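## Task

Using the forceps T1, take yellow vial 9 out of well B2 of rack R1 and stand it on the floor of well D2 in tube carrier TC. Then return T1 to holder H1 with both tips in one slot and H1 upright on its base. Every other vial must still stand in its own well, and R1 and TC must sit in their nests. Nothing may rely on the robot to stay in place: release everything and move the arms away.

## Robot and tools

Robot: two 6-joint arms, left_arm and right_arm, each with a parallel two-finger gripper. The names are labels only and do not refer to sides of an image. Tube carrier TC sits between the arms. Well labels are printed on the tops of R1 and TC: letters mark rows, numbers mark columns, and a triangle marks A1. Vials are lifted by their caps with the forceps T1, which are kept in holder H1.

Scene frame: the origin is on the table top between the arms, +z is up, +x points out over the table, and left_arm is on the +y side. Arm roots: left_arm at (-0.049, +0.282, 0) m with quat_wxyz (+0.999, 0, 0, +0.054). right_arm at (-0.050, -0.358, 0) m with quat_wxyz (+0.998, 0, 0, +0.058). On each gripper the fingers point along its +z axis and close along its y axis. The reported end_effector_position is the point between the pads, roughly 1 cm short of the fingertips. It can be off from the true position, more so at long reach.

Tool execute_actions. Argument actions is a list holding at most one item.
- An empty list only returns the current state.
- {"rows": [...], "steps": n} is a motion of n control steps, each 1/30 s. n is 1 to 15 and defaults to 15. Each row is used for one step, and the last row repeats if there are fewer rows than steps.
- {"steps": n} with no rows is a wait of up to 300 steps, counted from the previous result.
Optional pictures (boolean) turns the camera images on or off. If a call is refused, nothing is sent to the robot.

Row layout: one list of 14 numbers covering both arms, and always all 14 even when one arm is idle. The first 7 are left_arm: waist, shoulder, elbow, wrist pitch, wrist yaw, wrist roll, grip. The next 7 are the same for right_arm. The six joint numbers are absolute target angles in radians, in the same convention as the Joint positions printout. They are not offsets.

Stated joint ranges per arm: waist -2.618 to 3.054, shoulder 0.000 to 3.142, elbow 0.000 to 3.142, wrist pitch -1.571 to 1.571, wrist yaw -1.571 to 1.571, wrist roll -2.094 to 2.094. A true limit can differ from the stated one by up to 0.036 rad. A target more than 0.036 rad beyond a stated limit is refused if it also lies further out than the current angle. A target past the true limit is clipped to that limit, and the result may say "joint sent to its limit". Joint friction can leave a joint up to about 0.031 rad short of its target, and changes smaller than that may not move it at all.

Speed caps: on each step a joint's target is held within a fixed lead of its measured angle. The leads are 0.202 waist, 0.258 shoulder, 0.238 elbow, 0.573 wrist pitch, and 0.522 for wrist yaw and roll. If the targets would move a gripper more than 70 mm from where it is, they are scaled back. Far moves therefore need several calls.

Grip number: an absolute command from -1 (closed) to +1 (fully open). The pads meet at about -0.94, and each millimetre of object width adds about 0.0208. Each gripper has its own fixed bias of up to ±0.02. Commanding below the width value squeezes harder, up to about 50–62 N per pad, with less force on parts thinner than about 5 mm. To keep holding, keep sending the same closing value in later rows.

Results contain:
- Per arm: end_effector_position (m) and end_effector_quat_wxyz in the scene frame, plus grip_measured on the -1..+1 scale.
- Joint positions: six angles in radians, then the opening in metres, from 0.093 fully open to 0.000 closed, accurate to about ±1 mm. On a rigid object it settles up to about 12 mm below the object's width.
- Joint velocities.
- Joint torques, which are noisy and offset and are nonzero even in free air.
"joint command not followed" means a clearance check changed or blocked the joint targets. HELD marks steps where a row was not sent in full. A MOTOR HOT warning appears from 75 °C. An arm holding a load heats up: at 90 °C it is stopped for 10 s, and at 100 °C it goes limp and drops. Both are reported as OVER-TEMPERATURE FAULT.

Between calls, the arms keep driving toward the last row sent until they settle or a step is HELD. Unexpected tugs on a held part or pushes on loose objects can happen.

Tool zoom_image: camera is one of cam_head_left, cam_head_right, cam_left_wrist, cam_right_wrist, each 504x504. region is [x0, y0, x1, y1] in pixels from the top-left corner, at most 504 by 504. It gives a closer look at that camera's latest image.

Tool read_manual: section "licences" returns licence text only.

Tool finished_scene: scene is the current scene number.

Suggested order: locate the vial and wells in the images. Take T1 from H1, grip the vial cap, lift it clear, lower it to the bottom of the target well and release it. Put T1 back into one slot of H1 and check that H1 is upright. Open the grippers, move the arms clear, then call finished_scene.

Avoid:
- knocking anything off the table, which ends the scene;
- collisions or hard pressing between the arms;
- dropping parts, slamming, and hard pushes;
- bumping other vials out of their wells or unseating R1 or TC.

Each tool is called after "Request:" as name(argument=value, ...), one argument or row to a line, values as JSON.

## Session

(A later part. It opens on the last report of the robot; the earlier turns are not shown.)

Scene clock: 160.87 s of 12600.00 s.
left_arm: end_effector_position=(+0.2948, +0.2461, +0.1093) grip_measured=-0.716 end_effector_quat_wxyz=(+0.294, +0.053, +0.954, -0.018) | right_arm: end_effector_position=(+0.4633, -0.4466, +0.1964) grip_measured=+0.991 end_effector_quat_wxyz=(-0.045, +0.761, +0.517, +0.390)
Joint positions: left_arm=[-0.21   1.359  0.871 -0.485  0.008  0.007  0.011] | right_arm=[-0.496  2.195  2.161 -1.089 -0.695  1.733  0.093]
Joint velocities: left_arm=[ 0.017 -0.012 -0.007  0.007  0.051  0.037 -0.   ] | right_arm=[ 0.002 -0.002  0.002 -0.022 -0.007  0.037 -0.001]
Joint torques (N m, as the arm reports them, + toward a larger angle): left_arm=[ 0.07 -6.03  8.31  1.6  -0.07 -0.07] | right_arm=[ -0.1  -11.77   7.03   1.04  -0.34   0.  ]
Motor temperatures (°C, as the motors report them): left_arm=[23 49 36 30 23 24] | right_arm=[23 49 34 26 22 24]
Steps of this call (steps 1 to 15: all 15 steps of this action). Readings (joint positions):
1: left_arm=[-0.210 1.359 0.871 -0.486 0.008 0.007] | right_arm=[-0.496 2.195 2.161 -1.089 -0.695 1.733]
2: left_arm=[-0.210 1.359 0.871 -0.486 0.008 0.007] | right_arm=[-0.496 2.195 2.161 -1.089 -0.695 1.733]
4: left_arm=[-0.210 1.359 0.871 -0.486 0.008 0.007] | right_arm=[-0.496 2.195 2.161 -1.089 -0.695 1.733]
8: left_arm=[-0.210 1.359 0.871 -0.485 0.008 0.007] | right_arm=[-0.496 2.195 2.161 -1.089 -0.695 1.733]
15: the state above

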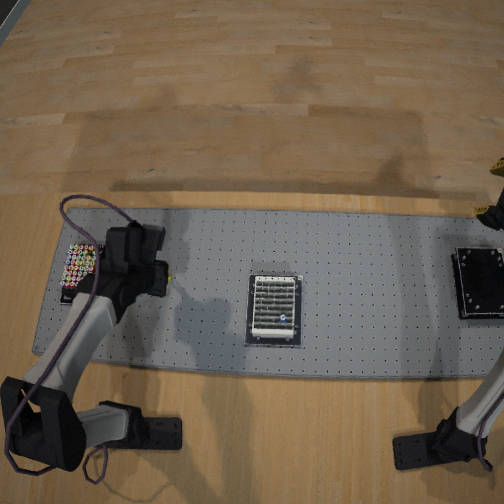

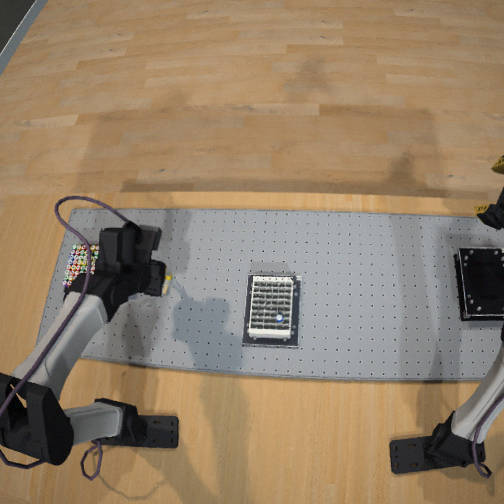

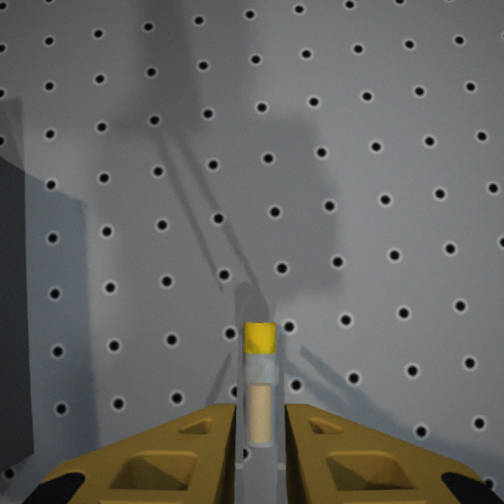

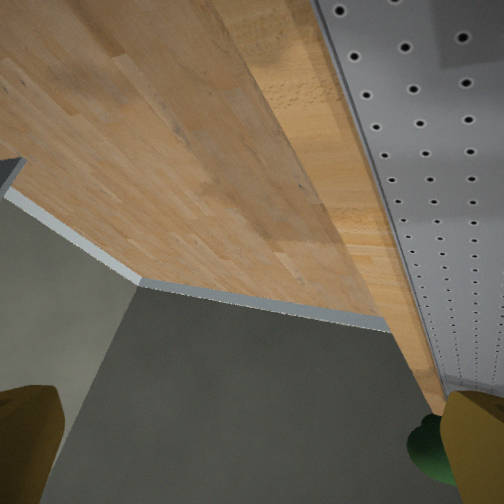

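Request:
execute_actions(
  actions=[
    {"rows":[[-0.2,1.335,0.995,-0.64,0.0,0,-0.74,-0.496,2.195,2.161,-1.089,-0.695,1.733,1]],"steps":15},
  ],
  pictures=false,
)

Request:
execute_actions(
  actions=[
    {"rows":[[-0.2,1.71,1.54,-1.11,0.0,0,-0.74,-0.496,2.195,2.161,-1.089,-0.695,1.733,1]],"steps":15},
  ],
  pictures=false,
)

Request:
execute_actions(
  actions=[
    {"steps":10},
  ],
  pictures=false,
)

Request:
execute_actions(
  actions=[
    {"rows":[[-0.2,2.115,1.98,-1.45,0.0,0,-0.74,-0.496,2.195,2.161,-1.089,-0.695,1.733,1]],"steps":15},
  ],
  pictures=false,
)

Request:
execute_actions(
  actions=[
    {"steps":30},
  ],
)

Scene clock: 167.03 s of 12600.00 s.
left_arm: end_effector_position=(+0.2943, +0.2462, +0.1385) grip_measured=-0.738 end_effector_quat_wxyz=(+0.288, +0.053, +0.956, -0.017) | right_arm: end_effector_position=(+0.4633, -0.4466, +0.1964) grip_measured=+0.991 end_effector_quat_wxyz=(-0.045, +0.761, +0.517, +0.390)
Joint positions: left_arm=[-0.21   1.343  0.983 -0.626  0.008  0.007  0.01 ] | right_arm=[-0.496  2.195  2.161 -1.089 -0.695  1.733  0.093]
Joint velocities: left_arm=[ 0.007 -0.002 -0.017 -0.095  0.007  0.022  0.001] | right_arm=[ 0.002 -0.012  0.007  0.081  0.022 -0.037 -0.   ]
Joint torques (N m, as the arm reports them, + toward a larger angle): left_arm=[-0.07 -6.81  9.92  1.28 -0.03 -0.07] | right_arm=[ -0.22 -11.83   6.89   1.03  -0.39  -0.03]
Motor temperatures (°C, as the motors report them): left_arm=[23 47 36 30 23 24] | right_arm=[23 50 34 26 22 24]
Steps of this call (steps 1 to 15: the robot went on to your last target; steps 16 to 90: nothing new was sent; then 2.67 s passed at rest; steps 91 to 105: all 15 steps of this action). Readings (joint positions):
91: left_arm=[-0.210 1.360 0.888 -0.516 0.008 0.007] | right_arm=[-0.496 2.195 2.161 -1.089 -0.695 1.733]
92: left_arm=[-0.210 1.360 0.913 -0.553 0.008 0.007] | right_arm=[-0.496 2.195 2.161 -1.089 -0.695 1.733]
94: left_arm=[-0.210 1.355 0.958 -0.580 0.008 0.007] | right_arm=[-0.496 2.195 2.161 -1.089 -0.695 1.733]
98: left_arm=[-0.210 1.343 0.983 -0.595 0.008 0.007] | right_arm=[-0.496 2.195 2.161 -1.089 -0.695 1.733]
105: the state above

Scene clock: 167.53 s of 12600.00 s.
left_arm: end_effector_position=(+0.3327, +0.2423, +0.1559) grip_measured=-0.738 end_effector_quat_wxyz=(+0.152, +0.054, +0.987, -0.011) | right_arm: end_effector_position=(+0.4633, -0.4466, +0.1964) grip_measured=+0.991 end_effector_quat_wxyz=(-0.045, +0.761, +0.517, +0.390)
Joint positions: left_arm=[-0.21   1.717  1.526 -1.074  0.008  0.007  0.01 ] | right_arm=[-0.496  2.195  2.161 -1.089 -0.695  1.733  0.093]
Joint velocities: left_arm=[ 0.017 -0.007  0.002 -0.139 -0.066  0.022  0.   ] | right_arm=[-0.002 -0.007  0.012 -0.022  0.037  0.037 -0.001]
Joint torques (N m, as the arm reports them, + toward a larger angle): left_arm=[ 0.11 -9.94  9.48  0.86 -0.06 -0.11] | right_arm=[  0.1  -11.84   6.9    1.01  -0.37  -0.06]
Motor temperatures (°C, as the motors report them): left_arm=[23 47 36 30 23 24] | right_arm=[23 50 34 26 22 24]
Steps of this call (steps 1 to 15: all 15 steps of this action). Readings (joint positions):
1: left_arm=[-0.210 1.380 1.034 -0.715 0.008 0.007] | right_arm=[-0.496 2.195 2.161 -1.089 -0.695 1.733]
2: left_arm=[-0.210 1.452 1.120 -0.815 0.008 0.007] | right_arm=[-0.496 2.195 2.161 -1.089 -0.695 1.733]
4: left_arm=[-0.210 1.617 1.294 -0.924 0.008 0.007] | right_arm=[-0.496 2.195 2.161 -1.089 -0.695 1.733]
8: left_arm=[-0.210 1.745 1.494 -0.999 0.008 0.007] | right_arm=[-0.496 2.195 2.161 -1.089 -0.695 1.733]
15: the state above

Scene clock: 167.87 s of 12600.00 s.
left_arm: end_effector_position=(+0.3273, +0.2428, +0.1543) grip_measured=-0.738 end_effector_quat_wxyz=(+0.141, +0.054, +0.989, -0.010) | right_arm: end_effector_position=(+0.4633, -0.4466, +0.1964) grip_measured=+0.991 end_effector_quat_wxyz=(-0.045, +0.761, +0.517, +0.390)
Joint positions: left_arm=[-0.21   1.717  1.526 -1.097  0.008  0.007  0.01 ] | right_arm=[-0.496  2.195  2.161 -1.089 -0.695  1.733  0.093]
Joint velocities: left_arm=[ 0.002  0.007  0.027  0.051 -0.037  0.066  0.   ] | right_arm=[-0.002 -0.017  0.012 -0.022  0.037  0.007 -0.001]
Joint torques (N m, as the arm reports them, + toward a larger angle): left_arm=[  0.16 -10.25   9.38   0.75  -0.06  -0.04] | right_arm=[ -0.13 -11.58   6.96   0.99  -0.38  -0.06]
Motor temperatures (°C, as the motors report them): left_arm=[23 47 36 30 23 24] | right_arm=[23 50 34 26 22 24]
Steps of this call (steps 1 to 10: the robot went on to your last target). Readings (joint positions):
1: left_arm=[-0.210 1.717 1.526 -1.080 0.008 0.007] | right_arm=[-0.496 2.195 2.161 -1.089 -0.695 1.733]
2: left_arm=[-0.210 1.717 1.526 -1.084 0.008 0.007] | right_arm=[-0.496 2.195 2.161 -1.089 -0.695 1.733]
4: left_arm=[-0.210 1.717 1.526 -1.090 0.008 0.007] | right_arm=[-0.496 2.195 2.161 -1.089 -0.695 1.733]
8: left_arm=[-0.210 1.717 1.526 -1.096 0.008 0.007] | right_arm=[-0.496 2.195 2.161 -1.089 -0.695 1.733]
10: the state above

Scene clock: 168.37 s of 12600.00 s.
left_arm: end_effector_position=(+0.3552, +0.2400, +0.1096) grip_measured=-0.738 end_effector_quat_wxyz=(-0.015, +0.054, +0.998, -0.003) | right_arm: end_effector_position=(+0.4633, -0.4466, +0.1964) grip_measured=+0.991 end_effector_quat_wxyz=(-0.045, +0.761, +0.517, +0.390)
Joint positions: left_arm=[-0.21   2.136  1.957 -1.422  0.008  0.007  0.01 ] | right_arm=[-0.496  2.195  2.161 -1.089 -0.695  1.733  0.093]
Joint velocities: left_arm=[ 0.022 -0.071  0.046 -0.139  0.007  0.007 -0.001] | right_arm=[-0.007 -0.007 -0.007 -0.022 -0.022 -0.007 -0.   ]
Joint torques (N m, as the arm reports them, + toward a larger angle): left_arm=[  0.04 -14.42   9.29   0.14   0.02  -0.08] | right_arm=[ -0.05 -11.72   6.85   0.99  -0.34  -0.03]
Motor temperatures (°C, as the motors report them): left_arm=[23 47 36 30 23 24] | right_arm=[23 50 34 26 22 24]
Steps of this call (steps 1 to 15: all 15 steps of this action). Readings (joint positions):
1: left_arm=[-0.210 1.755 1.580 -1.171 0.008 0.007] | right_arm=[-0.496 2.195 2.161 -1.089 -0.695 1.733]
2: left_arm=[-0.210 1.822 1.673 -1.250 0.008 0.007] | right_arm=[-0.496 2.195 2.161 -1.089 -0.695 1.733]
4: left_arm=[-0.210 1.977 1.852 -1.319 0.008 0.007] | right_arm=[-0.496 2.195 2.161 -1.089 -0.695 1.733]
8: left_arm=[-0.210 2.135 1.949 -1.349 0.008 0.007] | right_arm=[-0.496 2.195 2.161 -1.089 -0.695 1.733]
15: the state above

Scene clock: 169.37 s of 12600.00 s.
left_arm: end_effector_position=(+0.3525, +0.2403, +0.1120) grip_measured=-0.738 end_effector_quat_wxyz=(-0.018, +0.054, +0.998, -0.003) | right_arm: end_effector_position=(+0.4633, -0.4466, +0.1964) grip_measured=+0.991 end_effector_quat_wxyz=(-0.045, +0.761, +0.517, +0.390)
Joint positions: left_arm=[-0.21   2.132  1.96  -1.435  0.008  0.007  0.01 ] | right_arm=[-0.496  2.195  2.161 -1.089 -0.695  1.733  0.093]
Joint velocities: left_arm=[ 0.002  0.017 -0.027 -0.022 -0.007 -0.007  0.001] | right_arm=[-0.007  0.007  0.002 -0.037 -0.007 -0.081 -0.001]
Joint torques (N m, as the arm reports them, + toward a larger angle): left_arm=[  0.21 -14.65   9.3    0.09  -0.04  -0.09] | right_arm=[  0.   -11.77   6.85   0.99  -0.34  -0.03]
Motor temperatures (°C, as the motors report them): left_arm=[23 47 36 29 23 24] | right_arm=[23 50 34 26 22 24]
Steps of this call (steps 1 to 30: the robot went on to your last target). Readings (joint positions):
1: left_arm=[-0.210 2.134 1.959 -1.424 0.008 0.007] | right_arm=[-0.496 2.195 2.161 -1.089 -0.695 1.733]
2: left_arm=[-0.210 2.133 1.960 -1.427 0.008 0.007] | right_arm=[-0.496 2.195 2.161 -1.089 -0.695 1.733]
4: left_arm=[-0.210 2.132 1.960 -1.430 0.008 0.007] | right_arm=[-0.496 2.195 2.161 -1.089 -0.695 1.733]
8: left_arm=[-0.210 2.132 1.960 -1.433 0.008 0.007] | right_arm=[-0.496 2.195 2.161 -1.089 -0.695 1.733]
30: the state above
All arms were judged still, so your last target was given up. Only a new action makes them travel on or press farther. Fingers that are still opening or closing keep moving.

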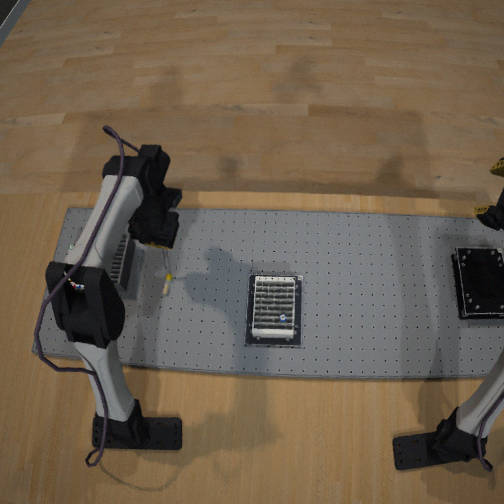

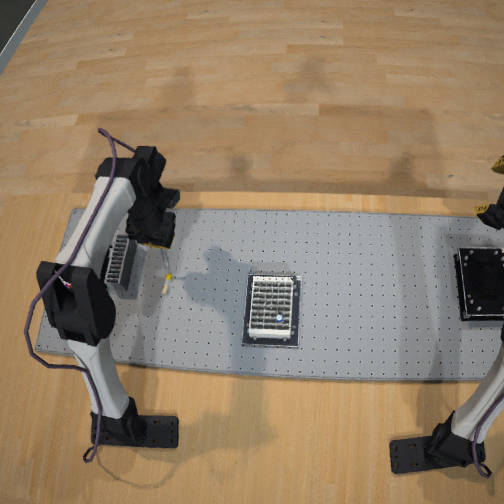

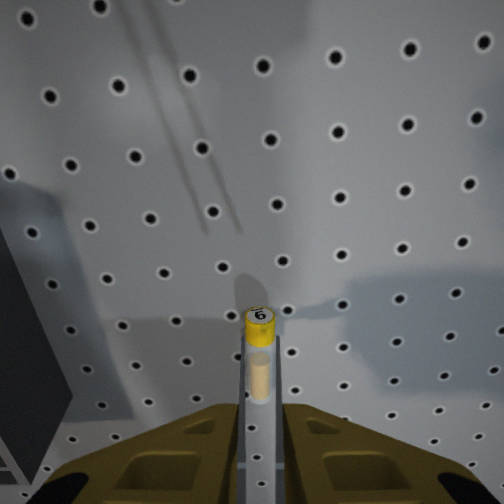

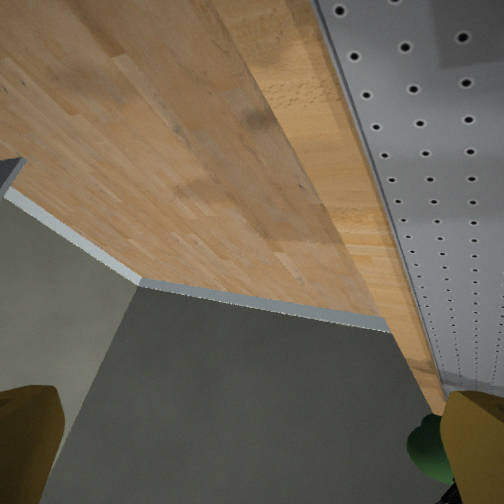

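Request:
execute_actions(
  actions=[
    {"rows":[[-0.2,2.08,1.865,-1.365,0.0,0,-0.74,-0.496,2.195,2.161,-1.089,-0.695,1.733,1]],"steps":15},
  ],
  pictures=false,
)

Request:
execute_actions(
  actions=[
    {"steps":20},
  ],
)

Request:
zoom_image(
  camera="cam_left_wrist",
  region=[190, 270, 330, 410],
)

Scene clock: 174.27 s of 12600.00 s.
left_arm: end_effector_position=(+0.3468, +0.2409, +0.1031) grip_measured=-0.738 end_effector_quat_wxyz=(-0.017, +0.054, +0.998, -0.003) | right_arm: end_effector_position=(+0.4633, -0.4466, +0.1964) grip_measured=+0.991 end_effector_quat_wxyz=(-0.045, +0.761, +0.517, +0.390)
Joint positions: left_arm=[-0.21   2.101  1.878 -1.382  0.008  0.007  0.01 ] | right_arm=[-0.496  2.195  2.161 -1.089 -0.695  1.733  0.093]
Joint velocities: left_arm=[-0.002  0.007  0.002 -0.007  0.007  0.037 -0.001] | right_arm=[-0.002  0.007 -0.002  0.081 -0.007 -0.022  0.001]
Joint torques (N m, as the arm reports them, + toward a larger angle): left_arm=[  0.06 -14.84   6.26   0.4   -0.06  -0.07] | right_arm=[ -0.08 -11.86   6.75   0.99  -0.35  -0.01]
Motor temperatures (°C, as the motors report them): left_arm=[23 48 36 29 23 24] | right_arm=[23 50 34 27 22 24]
Steps of this call (steps 1 to 90: nothing new was sent; then 1.40 s passed at rest; steps 91 to 105: all 15 steps of this action). Readings (joint positions):
91: left_arm=[-0.210 2.124 1.942 -1.420 0.008 0.007] | right_arm=[-0.496 2.195 2.161 -1.089 -0.695 1.733]
92: left_arm=[-0.210 2.113 1.917 -1.406 0.008 0.007] | right_arm=[-0.496 2.195 2.161 -1.089 -0.695 1.733]
94: left_arm=[-0.210 2.102 1.888 -1.403 0.008 0.007] | right_arm=[-0.496 2.195 2.161 -1.089 -0.695 1.733]
98: left_arm=[-0.210 2.101 1.878 -1.393 0.008 0.007] | right_arm=[-0.496 2.195 2.161 -1.089 -0.695 1.733]
105: the state above

Scene clock: 174.93 s of 12600.00 s.
left_arm: end_effector_position=(+0.3473, +0.2408, +0.1031) grip_measured=-0.738 end_effector_quat_wxyz=(-0.016, +0.054, +0.998, -0.003) | right_arm: end_effector_position=(+0.4633, -0.4466, +0.1964) grip_measured=+0.991 end_effector_quat_wxyz=(-0.045, +0.761, +0.517, +0.390)
Joint positions: left_arm=[-0.21   2.101  1.878 -1.379  0.008  0.007  0.01 ] | right_arm=[-0.496  2.195  2.161 -1.089 -0.695  1.733  0.093]
Joint velocities: left_arm=[-0.012 -0.017 -0.012 -0.022 -0.007  0.007  0.002] | right_arm=[-0.007 -0.007 -0.007 -0.051 -0.007  0.081 -0.002]
Joint torques (N m, as the arm reports them, + toward a larger angle): left_arm=[  0.21 -14.64   6.14   0.42  -0.06  -0.05] | right_arm=[ -0.03 -11.73   6.9    0.99  -0.39  -0.04]
Motor temperatures (°C, as the motors report them): left_arm=[23 49 36 29 23 24] | right_arm=[23 50 34 27 22 24]
Steps of this call (steps 1 to 15: the robot went on to your last target; steps 16 to 20: nothing new was sent). Readings (joint positions):
1: left_arm=[-0.210 2.101 1.878 -1.381 0.008 0.007] | right_arm=[-0.496 2.195 2.161 -1.089 -0.695 1.733]
2: left_arm=[-0.210 2.101 1.878 -1.380 0.008 0.007] | right_arm=[-0.496 2.195 2.161 -1.089 -0.695 1.733]
4: left_arm=[-0.210 2.101 1.878 -1.380 0.008 0.007] | right_arm=[-0.496 2.195 2.161 -1.089 -0.695 1.733]
8: left_arm=[-0.210 2.101 1.878 -1.380 0.008 0.007] | right_arm=[-0.496 2.195 2.161 -1.089 -0.695 1.733]
20: the state above
All arms were judged still, so your last target was given up. Only a new action makes them travel on or press farther. Fingers that are still opening or closing keep moving.

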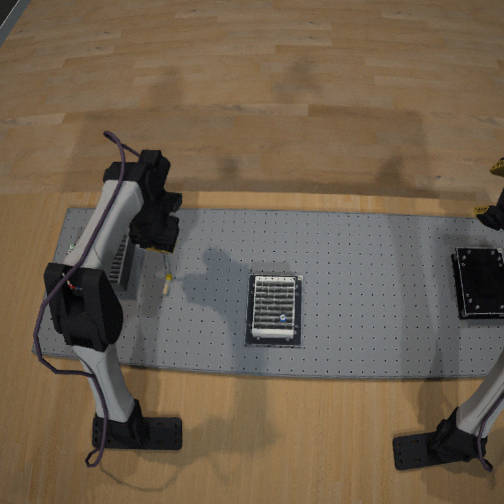

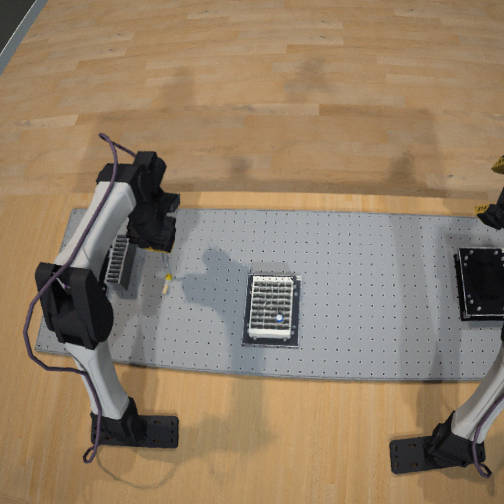

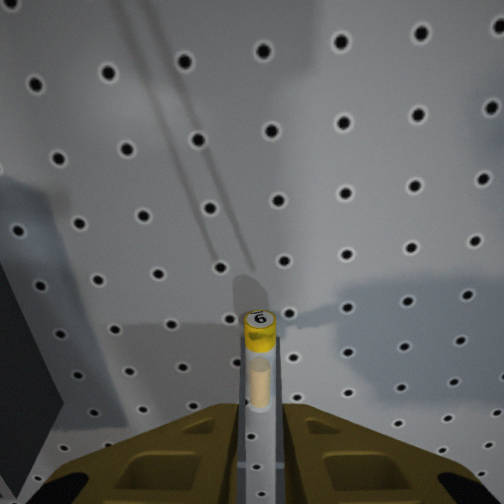

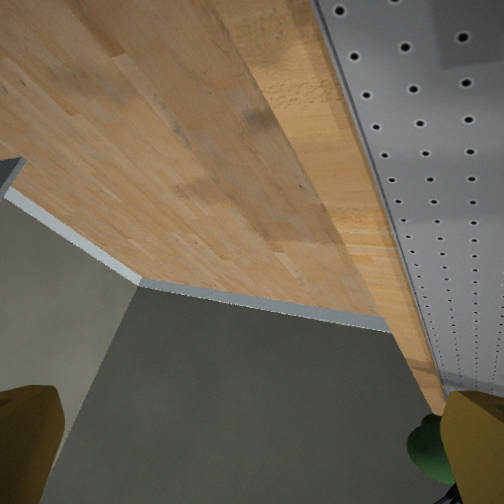

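Region (190, 270, 330, 410) of cam_left_wrist's 504x504 image, scaled by 3.600, with more detail than that image has.

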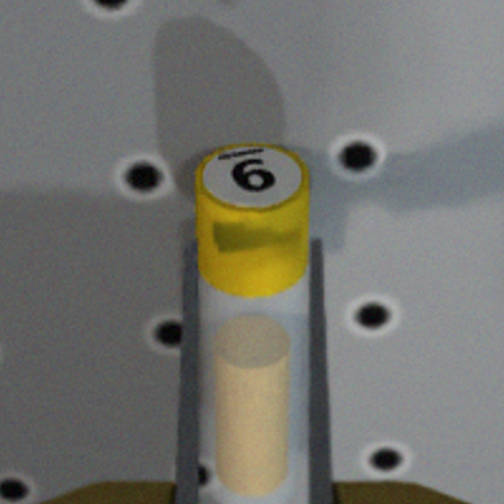

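Request:
execute_actions(
  actions=[
    {"rows":[[-0.2,2.052,1.773,-1.30,0.0,0,-0.74,-0.496,2.195,2.161,-1.089,-0.695,1.733,1]],"steps":15},
  ],
  pictures=false,
)

Request:
execute_actions(
  actions=[
    {"steps":20},
  ],
)

Request:
zoom_image(
  camera="cam_left_wrist",
  region=[190, 270, 330, 410],
)

Scene clock: 179.33 s of 12600.00 s.
left_arm: end_effector_position=(+0.3397, +0.2416, +0.0908) grip_measured=-0.738 end_effector_quat_wxyz=(-0.017, +0.054, +0.998, -0.003) | right_arm: end_effector_position=(+0.4633, -0.4466, +0.1964) grip_measured=+0.991 end_effector_quat_wxyz=(-0.045, +0.761, +0.517, +0.390)
Joint positions: left_arm=[-0.21   2.072  1.785 -1.318  0.008  0.007  0.01 ] | right_arm=[-0.496  2.195  2.161 -1.089 -0.695  1.733  0.093]
Joint velocities: left_arm=[-0.007 -0.007  0.002  0.066  0.037 -0.037 -0.   ] | right_arm=[ 0.002  0.002  0.012  0.007 -0.007 -0.037 -0.001]
Joint torques (N m, as the arm reports them, + toward a larger angle): left_arm=[ -0.04 -14.2    6.51   0.38  -0.06  -0.06] | right_arm=[  0.01 -11.64   7.2    1.04  -0.4   -0.08]
Motor temperatures (°C, as the motors report them): left_arm=[23 50 36 28 23 24] | right_arm=[23 50 34 27 22 24]
Steps of this call (steps 1 to 90: nothing new was sent; then 0.90 s passed at rest; steps 91 to 105: all 15 steps of this action). Readings (joint positions):
91: left_arm=[-0.210 2.093 1.859 -1.361 0.008 0.007] | right_arm=[-0.496 2.195 2.161 -1.089 -0.695 1.733]
92: left_arm=[-0.210 2.082 1.831 -1.345 0.008 0.007] | right_arm=[-0.496 2.195 2.161 -1.089 -0.695 1.733]
94: left_arm=[-0.210 2.072 1.798 -1.342 0.008 0.007] | right_arm=[-0.496 2.195 2.161 -1.089 -0.695 1.733]
98: left_arm=[-0.210 2.072 1.785 -1.330 0.008 0.007] | right_arm=[-0.496 2.195 2.161 -1.089 -0.695 1.733]
105: the state above

Scene clock: 180.00 s of 12600.00 s.
left_arm: end_effector_position=(+0.3403, +0.2415, +0.0908) grip_measured=-0.738 end_effector_quat_wxyz=(-0.016, +0.054, +0.998, -0.003) | right_arm: end_effector_position=(+0.4633, -0.4466, +0.1964) grip_measured=+0.991 end_effector_quat_wxyz=(-0.045, +0.761, +0.517, +0.390)
Joint positions: left_arm=[-0.21   2.072  1.785 -1.316  0.008  0.007  0.01 ] | right_arm=[-0.496  2.195  2.161 -1.089 -0.695  1.733  0.093]
Joint velocities: left_arm=[ 0.002 -0.002  0.007 -0.081  0.007  0.037  0.001] | right_arm=[-0.007 -0.012 -0.012 -0.022  0.081  0.007  0.001]
Joint torques (N m, as the arm reports them, + toward a larger angle): left_arm=[  0.15 -14.32   6.29   0.37  -0.04  -0.05] | right_arm=[ -0.2  -11.68   7.03   0.99  -0.33  -0.04]
Motor temperatures (°C, as the motors report them): left_arm=[23 50 36 28 23 24] | right_arm=[23 50 34 27 22 24]
Steps of this call (steps 1 to 15: the robot went on to your last target; steps 16 to 20: nothing new was sent). Readings (joint positions):
1: left_arm=[-0.210 2.072 1.785 -1.317 0.008 0.007] | right_arm=[-0.496 2.195 2.161 -1.089 -0.695 1.733]
2: left_arm=[-0.210 2.072 1.785 -1.317 0.008 0.007] | right_arm=[-0.496 2.195 2.161 -1.089 -0.695 1.733]
4: left_arm=[-0.210 2.072 1.785 -1.316 0.008 0.007] | right_arm=[-0.496 2.195 2.161 -1.089 -0.695 1.733]
8: left_arm=[-0.210 2.072 1.785 -1.316 0.008 0.007] | right_arm=[-0.496 2.195 2.161 -1.089 -0.695 1.733]
20: the state above
All arms were judged still, so your last target was given up. Only a new action makes them travel on or press farther. Fingers that are still opening or closing keep moving.

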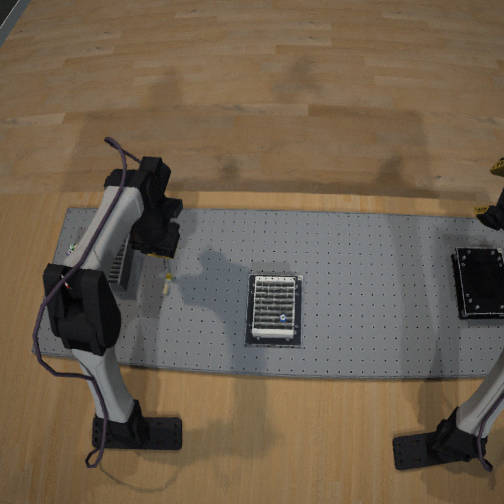

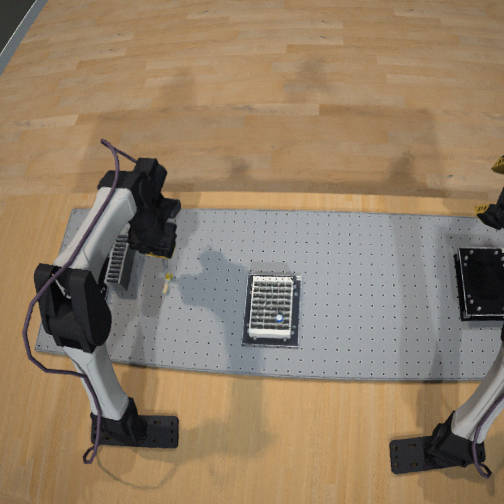

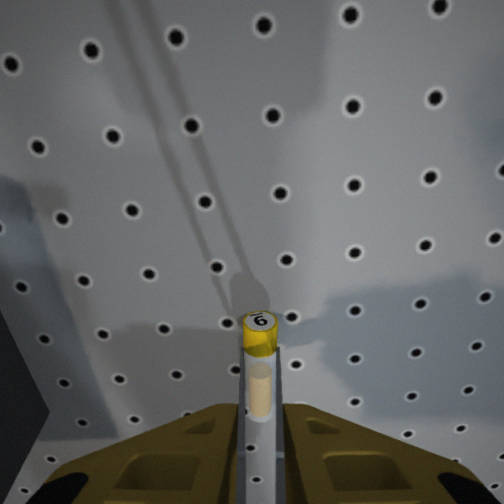

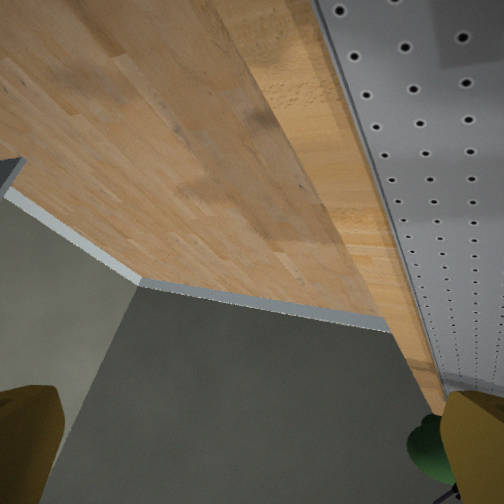

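Region (190, 270, 330, 410) of cam_left_wrist's 504x504 image, scaled by 3.600, with more detail than that image has.

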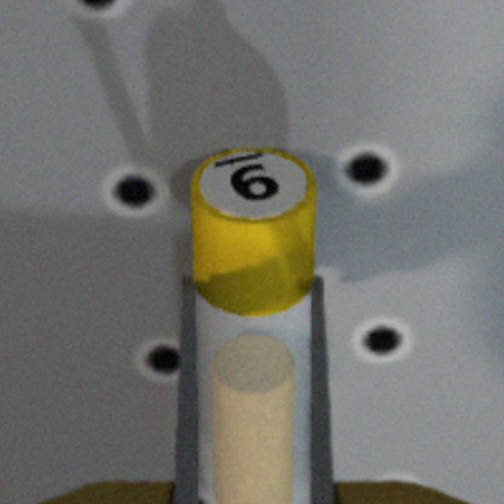

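Request:
execute_actions(
  actions=[
    {"rows":[[-0.2,2.072,1.785,-1.283,0.0,0,-0.74,-0.496,2.195,2.161,-1.089,-0.695,1.733,1]],"steps":15},
  ],
  pictures=false,
)

Request:
execute_actions(
  actions=[
    {"steps":15},
  ],
)

Request:
zoom_image(
  camera="cam_left_wrist",
  region=[190, 270, 330, 410],
)

Scene clock: 184.63 s of 12600.00 s.
left_arm: end_effector_position=(+0.3442, +0.2411, +0.0907) grip_measured=-0.738 end_effector_quat_wxyz=(-0.008, +0.054, +0.999, -0.003) | right_arm: end_effector_position=(+0.4633, -0.4466, +0.1964) grip_measured=+0.991 end_effector_quat_wxyz=(-0.045, +0.761, +0.517, +0.390)
Joint positions: left_arm=[-0.21   2.072  1.785 -1.299  0.008  0.007  0.01 ] | right_arm=[-0.496  2.195  2.161 -1.089 -0.695  1.733  0.093]
Joint velocities: left_arm=[ 0.007 -0.007  0.012  0.007  0.007  0.051  0.001] | right_arm=[-0.007 -0.007 -0.027 -0.037  0.007 -0.022 -0.001]
Joint torques (N m, as the arm reports them, + toward a larger angle): left_arm=[  0.02 -12.56   7.37   0.45  -0.05  -0.05] | right_arm=[ -0.09 -11.91   6.94   1.04  -0.3   -0.02]
Motor temperatures (°C, as the motors report them): left_arm=[23 50 35 28 23 24] | right_arm=[23 51 34 27 22 24]
Steps of this call (steps 1 to 90: nothing new was sent; then 1.13 s passed at rest; steps 91 to 105: all 15 steps of this action). Readings (joint positions):
91: left_arm=[-0.210 2.072 1.785 -1.314 0.008 0.007] | right_arm=[-0.496 2.195 2.161 -1.089 -0.695 1.733]
92: left_arm=[-0.210 2.072 1.785 -1.311 0.008 0.007] | right_arm=[-0.496 2.195 2.161 -1.089 -0.695 1.733]
94: left_arm=[-0.210 2.072 1.785 -1.306 0.008 0.007] | right_arm=[-0.496 2.195 2.161 -1.089 -0.695 1.733]
98: left_arm=[-0.210 2.072 1.785 -1.301 0.008 0.007] | right_arm=[-0.496 2.195 2.161 -1.089 -0.695 1.733]
105: the state above

Scene clock: 185.13 s of 12600.00 s.
left_arm: end_effector_position=(+0.3443, +0.2411, +0.0907) grip_measured=-0.738 end_effector_quat_wxyz=(-0.008, +0.054, +0.999, -0.003) | right_arm: end_effector_position=(+0.4633, -0.4466, +0.1964) grip_measured=+0.991 end_effector_quat_wxyz=(-0.045, +0.761, +0.517, +0.390)
Joint positions: left_arm=[-0.21   2.072  1.785 -1.299  0.008  0.007  0.01 ] | right_arm=[-0.496  2.195  2.161 -1.089 -0.695  1.733  0.093]
Joint velocities: left_arm=[-0.002  0.007 -0.002  0.007 -0.007 -0.051  0.   ] | right_arm=[ 0.012 -0.007 -0.022 -0.051  0.051  0.066  0.   ]
Joint torques (N m, as the arm reports them, + toward a larger angle): left_arm=[  0.26 -12.61   7.58   0.43  -0.06  -0.06] | right_arm=[ -0.05 -11.68   6.83   1.04  -0.38  -0.03]
Motor temperatures (°C, as the motors report them): left_arm=[23 50 35 28 23 24] | right_arm=[23 51 34 27 22 24]
Steps of this call (steps 1 to 15: the robot went on to your last target). Readings (joint positions):
1: left_arm=[-0.210 2.072 1.785 -1.299 0.008 0.007] | right_arm=[-0.496 2.195 2.161 -1.089 -0.695 1.733]
2: left_arm=[-0.210 2.072 1.785 -1.299 0.008 0.007] | right_arm=[-0.496 2.195 2.161 -1.089 -0.695 1.733]
4: left_arm=[-0.210 2.072 1.785 -1.299 0.008 0.007] | right_arm=[-0.496 2.195 2.161 -1.089 -0.695 1.733]
8: left_arm=[-0.210 2.072 1.785 -1.299 0.008 0.007] | right_arm=[-0.496 2.195 2.161 -1.089 -0.695 1.733]
15: the state above
All arms were judged still, so your last target was given up. Only a new action makes them travel on or press farther. Fingers that are still opening or closing keep moving.

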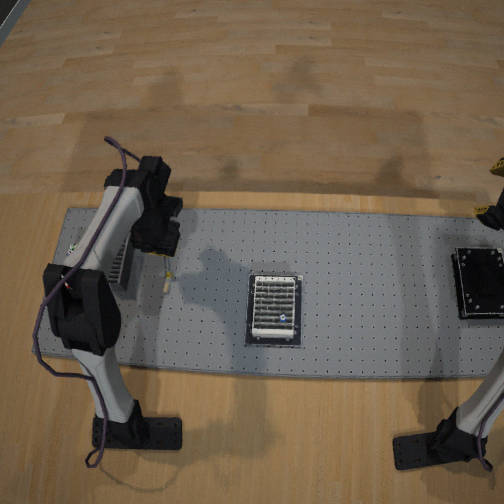

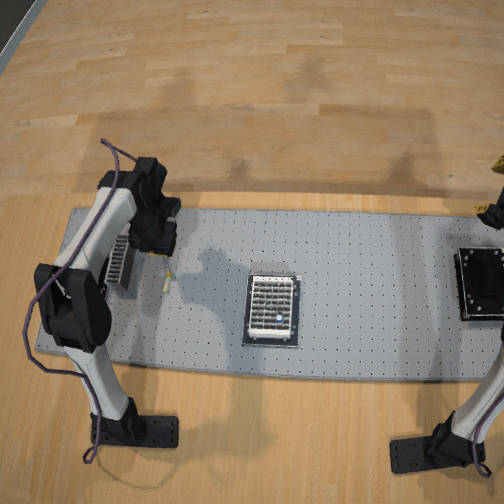

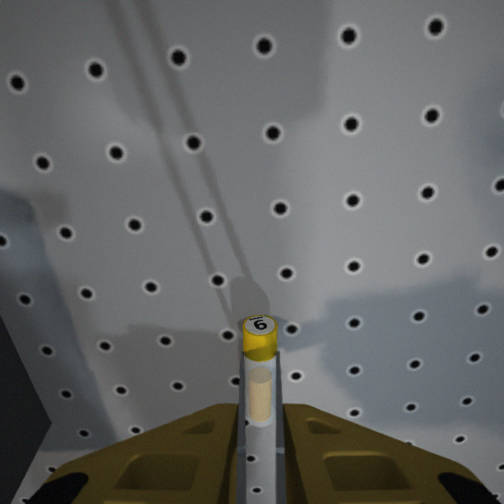

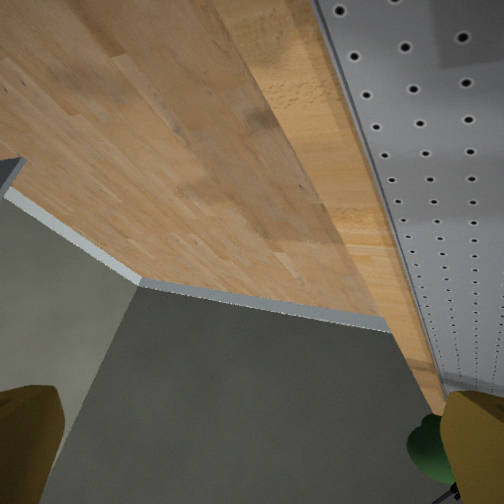

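Region (190, 270, 330, 410) of cam_left_wrist's 504x504 image, scaled by 3.600, with more detail than that image has.

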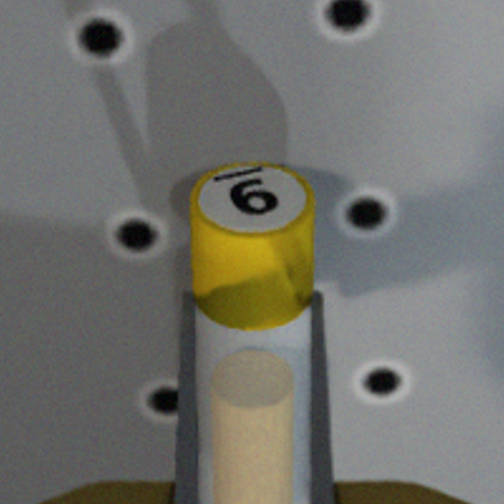

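Request:
execute_actions(
  actions=[
    {"rows":[[-0.2,2.072,1.785,-1.299,0.0,0,-0.83,-0.496,2.195,2.161,-1.089,-0.695,1.733,1]],"steps":15},
  ],
  pictures=false,
)

Request:
execute_actions(
  actions=[
    {"rows":[[-0.2,1.85,1.78,-1.5,0.0,0,-0.83,-0.496,2.195,2.161,-1.089,-0.695,1.733,1]],"steps":15},
  ],
)

Request:
execute_actions(
  actions=[
    {"rows":[[-0.4,1.65,1.275,-0.45,0.0,0,-0.83,-0.496,2.195,2.161,-1.089,-0.695,1.733,1]],"steps":15},
  ],
  pictures=false,
)

Request:
execute_actions(
  actions=[
    {"steps":15},
  ],
  pictures=false,
)

Request:
execute_actions(
  actions=[
    {"rows":[[-0.4,1.5,0.8,0.6,0.0,0,-0.83,-0.496,2.195,2.161,-1.089,-0.695,1.733,1]],"steps":15},
  ],
  pictures=false,
)

Request:
execute_actions(
  actions=[
    {"steps":30},
  ],
)

Scene clock: 198.63 s of 12600.00 s.
left_arm: end_effector_position=(+0.3443, +0.2411, +0.0907) grip_measured=-0.823 end_effector_quat_wxyz=(-0.008, +0.054, +0.999, -0.003) | right_arm: end_effector_position=(+0.4633, -0.4466, +0.1964) grip_measured=+0.991 end_effector_quat_wxyz=(-0.045, +0.761, +0.517, +0.390)
Joint positions: left_arm=[-0.21   2.072  1.785 -1.299  0.008  0.007  0.006] | right_arm=[-0.496  2.195  2.161 -1.089 -0.695  1.733  0.093]
Joint velocities: left_arm=[-0.012 -0.012 -0.017 -0.037 -0.051 -0.051  0.001] | right_arm=[ 0.017 -0.007 -0.002  0.007 -0.007 -0.037  0.   ]
Joint torques (N m, as the arm reports them, + toward a larger angle): left_arm=[  0.15 -12.66   7.45   0.28  -0.06  -0.09] | right_arm=[ -0.01 -11.81   6.98   1.04  -0.36  -0.05]
Motor temperatures (°C, as the motors report them): left_arm=[23 51 35 27 23 24] | right_arm=[23 51 34 27 22 24]
Steps of this call (steps 1 to 90: nothing new was sent; then 10.00 s passed at rest; steps 91 to 105: all 15 steps of this action). Readings (joint positions):
91: left_arm=[-0.210 2.072 1.785 -1.299 0.008 0.007] | right_arm=[-0.496 2.195 2.161 -1.089 -0.695 1.733]
92: left_arm=[-0.210 2.072 1.785 -1.299 0.008 0.007] | right_arm=[-0.496 2.195 2.161 -1.089 -0.695 1.733]
94: left_arm=[-0.210 2.072 1.785 -1.299 0.008 0.007] | right_arm=[-0.496 2.195 2.161 -1.089 -0.695 1.733]
98: left_arm=[-0.210 2.072 1.785 -1.299 0.008 0.007] | right_arm=[-0.496 2.195 2.161 -1.089 -0.695 1.733]
105: the state above

Scene clock: 199.13 s of 12600.00 s.
left_arm: end_effector_position=(+0.2952, +0.2461, +0.1699) grip_measured=-0.823 end_effector_quat_wxyz=(+0.013, +0.054, +0.998, -0.004) | right_arm: end_effector_position=(+0.4633, -0.4466, +0.1964) grip_measured=+0.991 end_effector_quat_wxyz=(-0.045, +0.761, +0.517, +0.390)
Joint positions: left_arm=[-0.21   1.843  1.78  -1.481  0.008  0.007  0.006] | right_arm=[-0.496  2.195  2.161 -1.089 -0.695  1.733  0.093]
Joint velocities: left_arm=[-0.002  0.061 -0.012 -0.125  0.037  0.037  0.001] | right_arm=[ 0.002 -0.012 -0.027  0.007 -0.037  0.007  0.   ]
Joint torques (N m, as the arm reports them, + toward a larger angle): left_arm=[ 0.13 -9.96  7.51  0.24 -0.02 -0.06] | right_arm=[ -0.11 -11.5    6.71   1.07  -0.37  -0.06]
Motor temperatures (°C, as the motors report them): left_arm=[23 51 35 27 23 24] | right_arm=[23 51 34 27 22 24]
Steps of this call (steps 1 to 15: all 15 steps of this action). Readings (joint positions):
1: left_arm=[-0.210 2.058 1.781 -1.306 0.008 0.007] | right_arm=[-0.496 2.195 2.161 -1.089 -0.695 1.733]
2: left_arm=[-0.210 2.035 1.774 -1.328 0.008 0.007] | right_arm=[-0.496 2.195 2.161 -1.089 -0.695 1.733]
4: left_arm=[-0.210 1.961 1.771 -1.380 0.008 0.007] | right_arm=[-0.496 2.195 2.161 -1.089 -0.695 1.733]
8: left_arm=[-0.210 1.834 1.778 -1.450 0.008 0.007] | right_arm=[-0.496 2.195 2.161 -1.089 -0.695 1.733]
15: the state above

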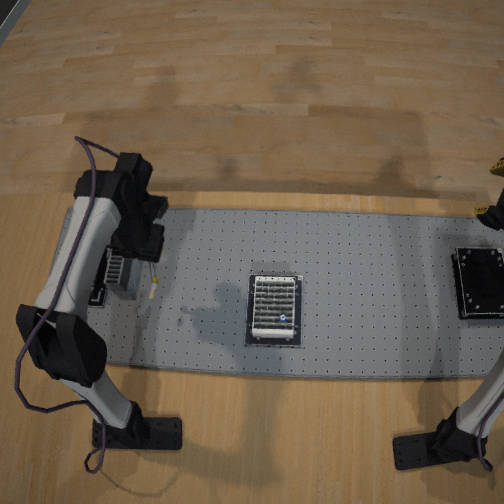

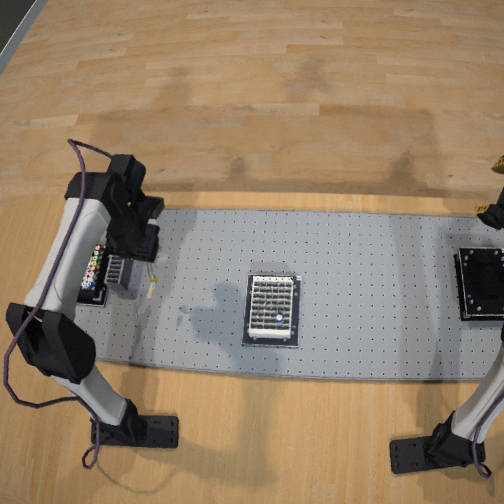

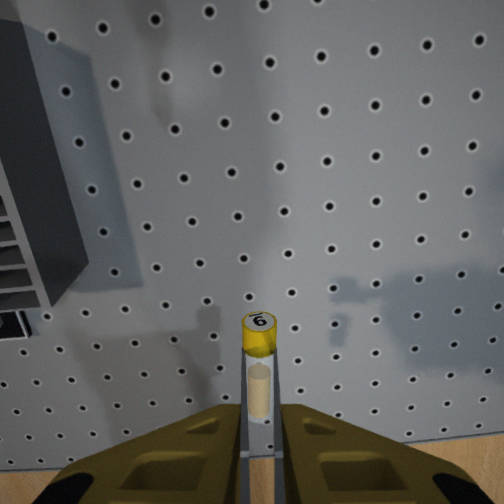

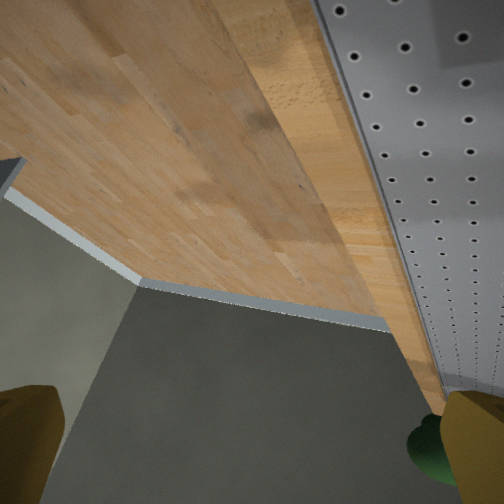

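Scene clock: 199.63 s of 12600.00 s.
left_arm: end_effector_position=(+0.3741, +0.1500, +0.1484) grip_measured=-0.823 end_effector_quat_wxyz=(+0.321, +0.145, +0.934, -0.051) | right_arm: end_effector_position=(+0.4633, -0.4466, +0.1964) grip_measured=+0.991 end_effector_quat_wxyz=(-0.045, +0.761, +0.517, +0.390)
Joint positions: left_arm=[-0.409  1.663  1.276 -0.522  0.007  0.005  0.006] | right_arm=[-0.496  2.195  2.161 -1.089 -0.695  1.733  0.093]
Joint velocities: left_arm=[-0.007 -0.007 -0.007  0.432 -0.022 -0.037  0.   ] | right_arm=[-0.007  0.007 -0.012  0.007 -0.022  0.051 -0.001]
Joint torques (N m, as the arm reports them, + toward a larger angle): left_arm=[  0.25 -10.71   8.75   1.66  -0.02  -0.02] | right_arm=[ -0.13 -11.86   6.96   1.04  -0.36  -0.05]
Motor temperatures (°C, as the motors report them): left_arm=[23 51 35 27 23 24] | right_arm=[23 51 34 27 22 24]
Steps of this call (steps 1 to 15: all 15 steps of this action). Readings (joint positions):
1: left_arm=[-0.228 1.815 1.728 -1.403 -0.003 0.005] | right_arm=[-0.496 2.195 2.161 -1.089 -0.695 1.733]
2: left_arm=[-0.264 1.768 1.643 -1.287 -0.012 0.005] | right_arm=[-0.496 2.195 2.161 -1.089 -0.695 1.733]
4: left_arm=[-0.360 1.684 1.478 -1.068 -0.007 0.005] | right_arm=[-0.496 2.195 2.161 -1.089 -0.695 1.733]
8: left_arm=[-0.415 1.655 1.293 -0.736 0.008 0.005] | right_arm=[-0.496 2.195 2.161 -1.089 -0.695 1.733]
15: the state above

Scene clock: 200.13 s of 12600.00 s.
left_arm: end_effector_position=(+0.3828, +0.1473, +0.1559) grip_measured=-0.823 end_effector_quat_wxyz=(+0.344, +0.144, +0.926, -0.054) | right_arm: end_effector_position=(+0.4633, -0.4466, +0.1964) grip_measured=+0.991 end_effector_quat_wxyz=(-0.045, +0.761, +0.517, +0.390)
Joint positions: left_arm=[-0.409  1.663  1.276 -0.473  0.007  0.005  0.006] | right_arm=[-0.496  2.195  2.161 -1.089 -0.695  1.733  0.093]
Joint velocities: left_arm=[ 0.007 -0.017  0.007 -0.022  0.022  0.037  0.   ] | right_arm=[-0.002 -0.002 -0.002 -0.007 -0.037  0.022 -0.   ]
Joint torques (N m, as the arm reports them, + toward a larger angle): left_arm=[  0.13 -10.71   8.81   1.75  -0.03   0.  ] | right_arm=[ -0.14 -11.92   6.93   1.04  -0.38  -0.06]
Motor temperatures (°C, as the motors report them): left_arm=[23 51 35 27 23 24] | right_arm=[23 51 34 27 22 24]
Steps of this call (steps 1 to 15: the robot went on to your last target). Readings (joint positions):
1: left_arm=[-0.409 1.663 1.276 -0.510 0.007 0.005] | right_arm=[-0.496 2.195 2.161 -1.089 -0.695 1.733]
2: left_arm=[-0.409 1.663 1.276 -0.501 0.007 0.005] | right_arm=[-0.496 2.195 2.161 -1.089 -0.695 1.733]
4: left_arm=[-0.409 1.663 1.276 -0.489 0.007 0.005] | right_arm=[-0.496 2.195 2.161 -1.089 -0.695 1.733]
8: left_arm=[-0.409 1.663 1.276 -0.478 0.007 0.005] | right_arm=[-0.496 2.195 2.161 -1.089 -0.695 1.733]
15: the state above

Scene clock: 200.63 s of 12600.00 s.
left_arm: end_effector_position=(+0.3965, +0.1431, +0.2159) grip_measured=-0.823 end_effector_quat_wxyz=(+0.629, +0.120, +0.762, -0.096) | right_arm: end_effector_position=(+0.4633, -0.4466, +0.1964) grip_measured=+0.991 end_effector_quat_wxyz=(-0.045, +0.761, +0.517, +0.390)
Joint positions: left_arm=[-0.409  1.509  0.796  0.522  0.007  0.005  0.006] | right_arm=[-0.496  2.195  2.161 -1.089 -0.695  1.733  0.093]
Joint velocities: left_arm=[ 0.022 -0.012 -0.012  0.418 -0.022 -0.095 -0.001] | right_arm=[-0.007  0.002 -0.002 -0.022 -0.037 -0.022 -0.002]
Joint torques (N m, as the arm reports them, + toward a larger angle): left_arm=[ 0.16 -8.65  9.04  2.16 -0.09 -0.03] | right_arm=[ -0.13 -11.9    7.01   1.01  -0.35   0.01]
Motor temperatures (°C, as the motors report them): left_arm=[23 51 35 28 23 24] | right_arm=[23 51 34 27 22 24]
Steps of this call (steps 1 to 15: all 15 steps of this action). Readings (joint positions):
1: left_arm=[-0.409 1.639 1.223 -0.375 0.007 0.005] | right_arm=[-0.496 2.195 2.161 -1.089 -0.695 1.733]
2: left_arm=[-0.409 1.597 1.139 -0.254 0.007 0.005] | right_arm=[-0.496 2.195 2.161 -1.089 -0.695 1.733]
4: left_arm=[-0.409 1.522 0.971 -0.032 0.007 0.005] | right_arm=[-0.496 2.195 2.161 -1.089 -0.695 1.733]
8: left_arm=[-0.409 1.508 0.804 0.292 0.007 0.005] | right_arm=[-0.496 2.195 2.161 -1.089 -0.695 1.733]
15: the state above

Scene clock: 201.63 s of 12600.00 s.
left_arm: end_effector_position=(+0.3985, +0.1425, +0.2285) grip_measured=-0.823 end_effector_quat_wxyz=(+0.649, +0.117, +0.745, -0.099) | right_arm: end_effector_position=(+0.4633, -0.4466, +0.1964) grip_measured=+0.991 end_effector_quat_wxyz=(-0.045, +0.761, +0.517, +0.390)
Joint positions: left_arm=[-0.409  1.509  0.796  0.574  0.007  0.005  0.006] | right_arm=[-0.496  2.195  2.161 -1.089 -0.695  1.733  0.093]
Joint velocities: left_arm=[-0.012  0.007 -0.032 -0.051  0.066  0.007  0.   ] | right_arm=[ 0.012 -0.007 -0.002 -0.037 -0.037 -0.007  0.001]
Joint torques (N m, as the arm reports them, + toward a larger angle): left_arm=[ 0.07 -8.8   9.2   2.31 -0.04 -0.02] | right_arm=[  0.02 -11.88   7.02   1.07  -0.37  -0.05]
Motor temperatures (°C, as the motors report them): left_arm=[23 50 35 28 23 24] | right_arm=[23 51 34 27 22 24]
Steps of this call (steps 1 to 30: the robot went on to your last target). Readings (joint positions):
1: left_arm=[-0.409 1.509 0.796 0.534 0.007 0.005] | right_arm=[-0.496 2.195 2.161 -1.089 -0.695 1.733]
2: left_arm=[-0.409 1.509 0.796 0.543 0.007 0.005] | right_arm=[-0.496 2.195 2.161 -1.089 -0.695 1.733]
4: left_arm=[-0.409 1.509 0.796 0.556 0.007 0.005] | right_arm=[-0.496 2.195 2.161 -1.089 -0.695 1.733]
8: left_arm=[-0.409 1.509 0.796 0.568 0.007 0.005] | right_arm=[-0.496 2.195 2.161 -1.089 -0.695 1.733]
30: the state above
All arms were judged still, so your last target was given up. Only a new action makes them travel on or press farther. Fingers that are still opening or closing keep moving.

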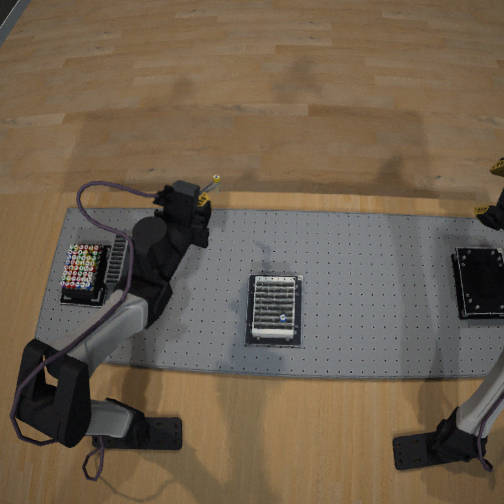

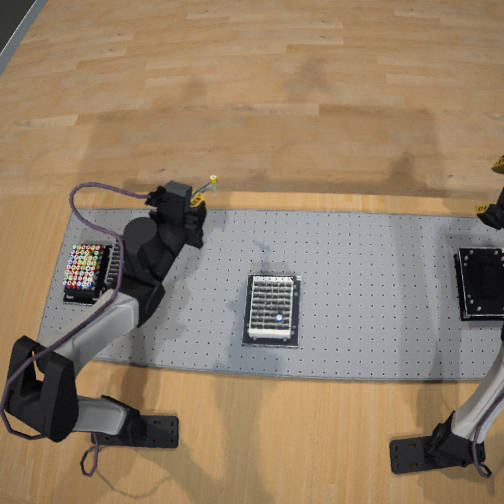

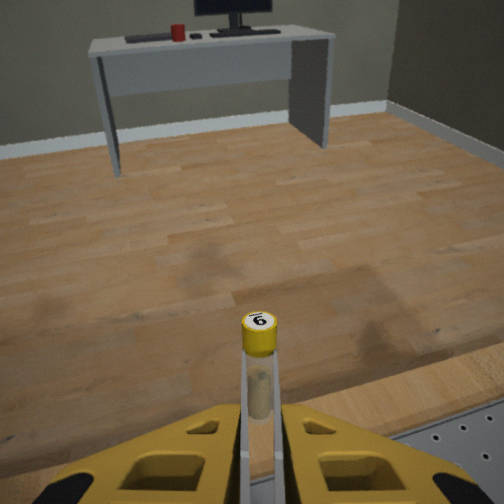

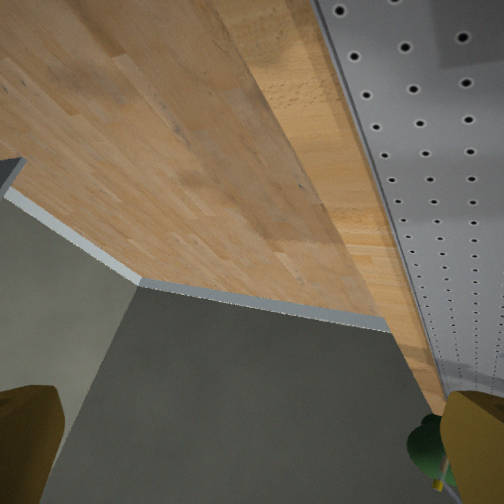

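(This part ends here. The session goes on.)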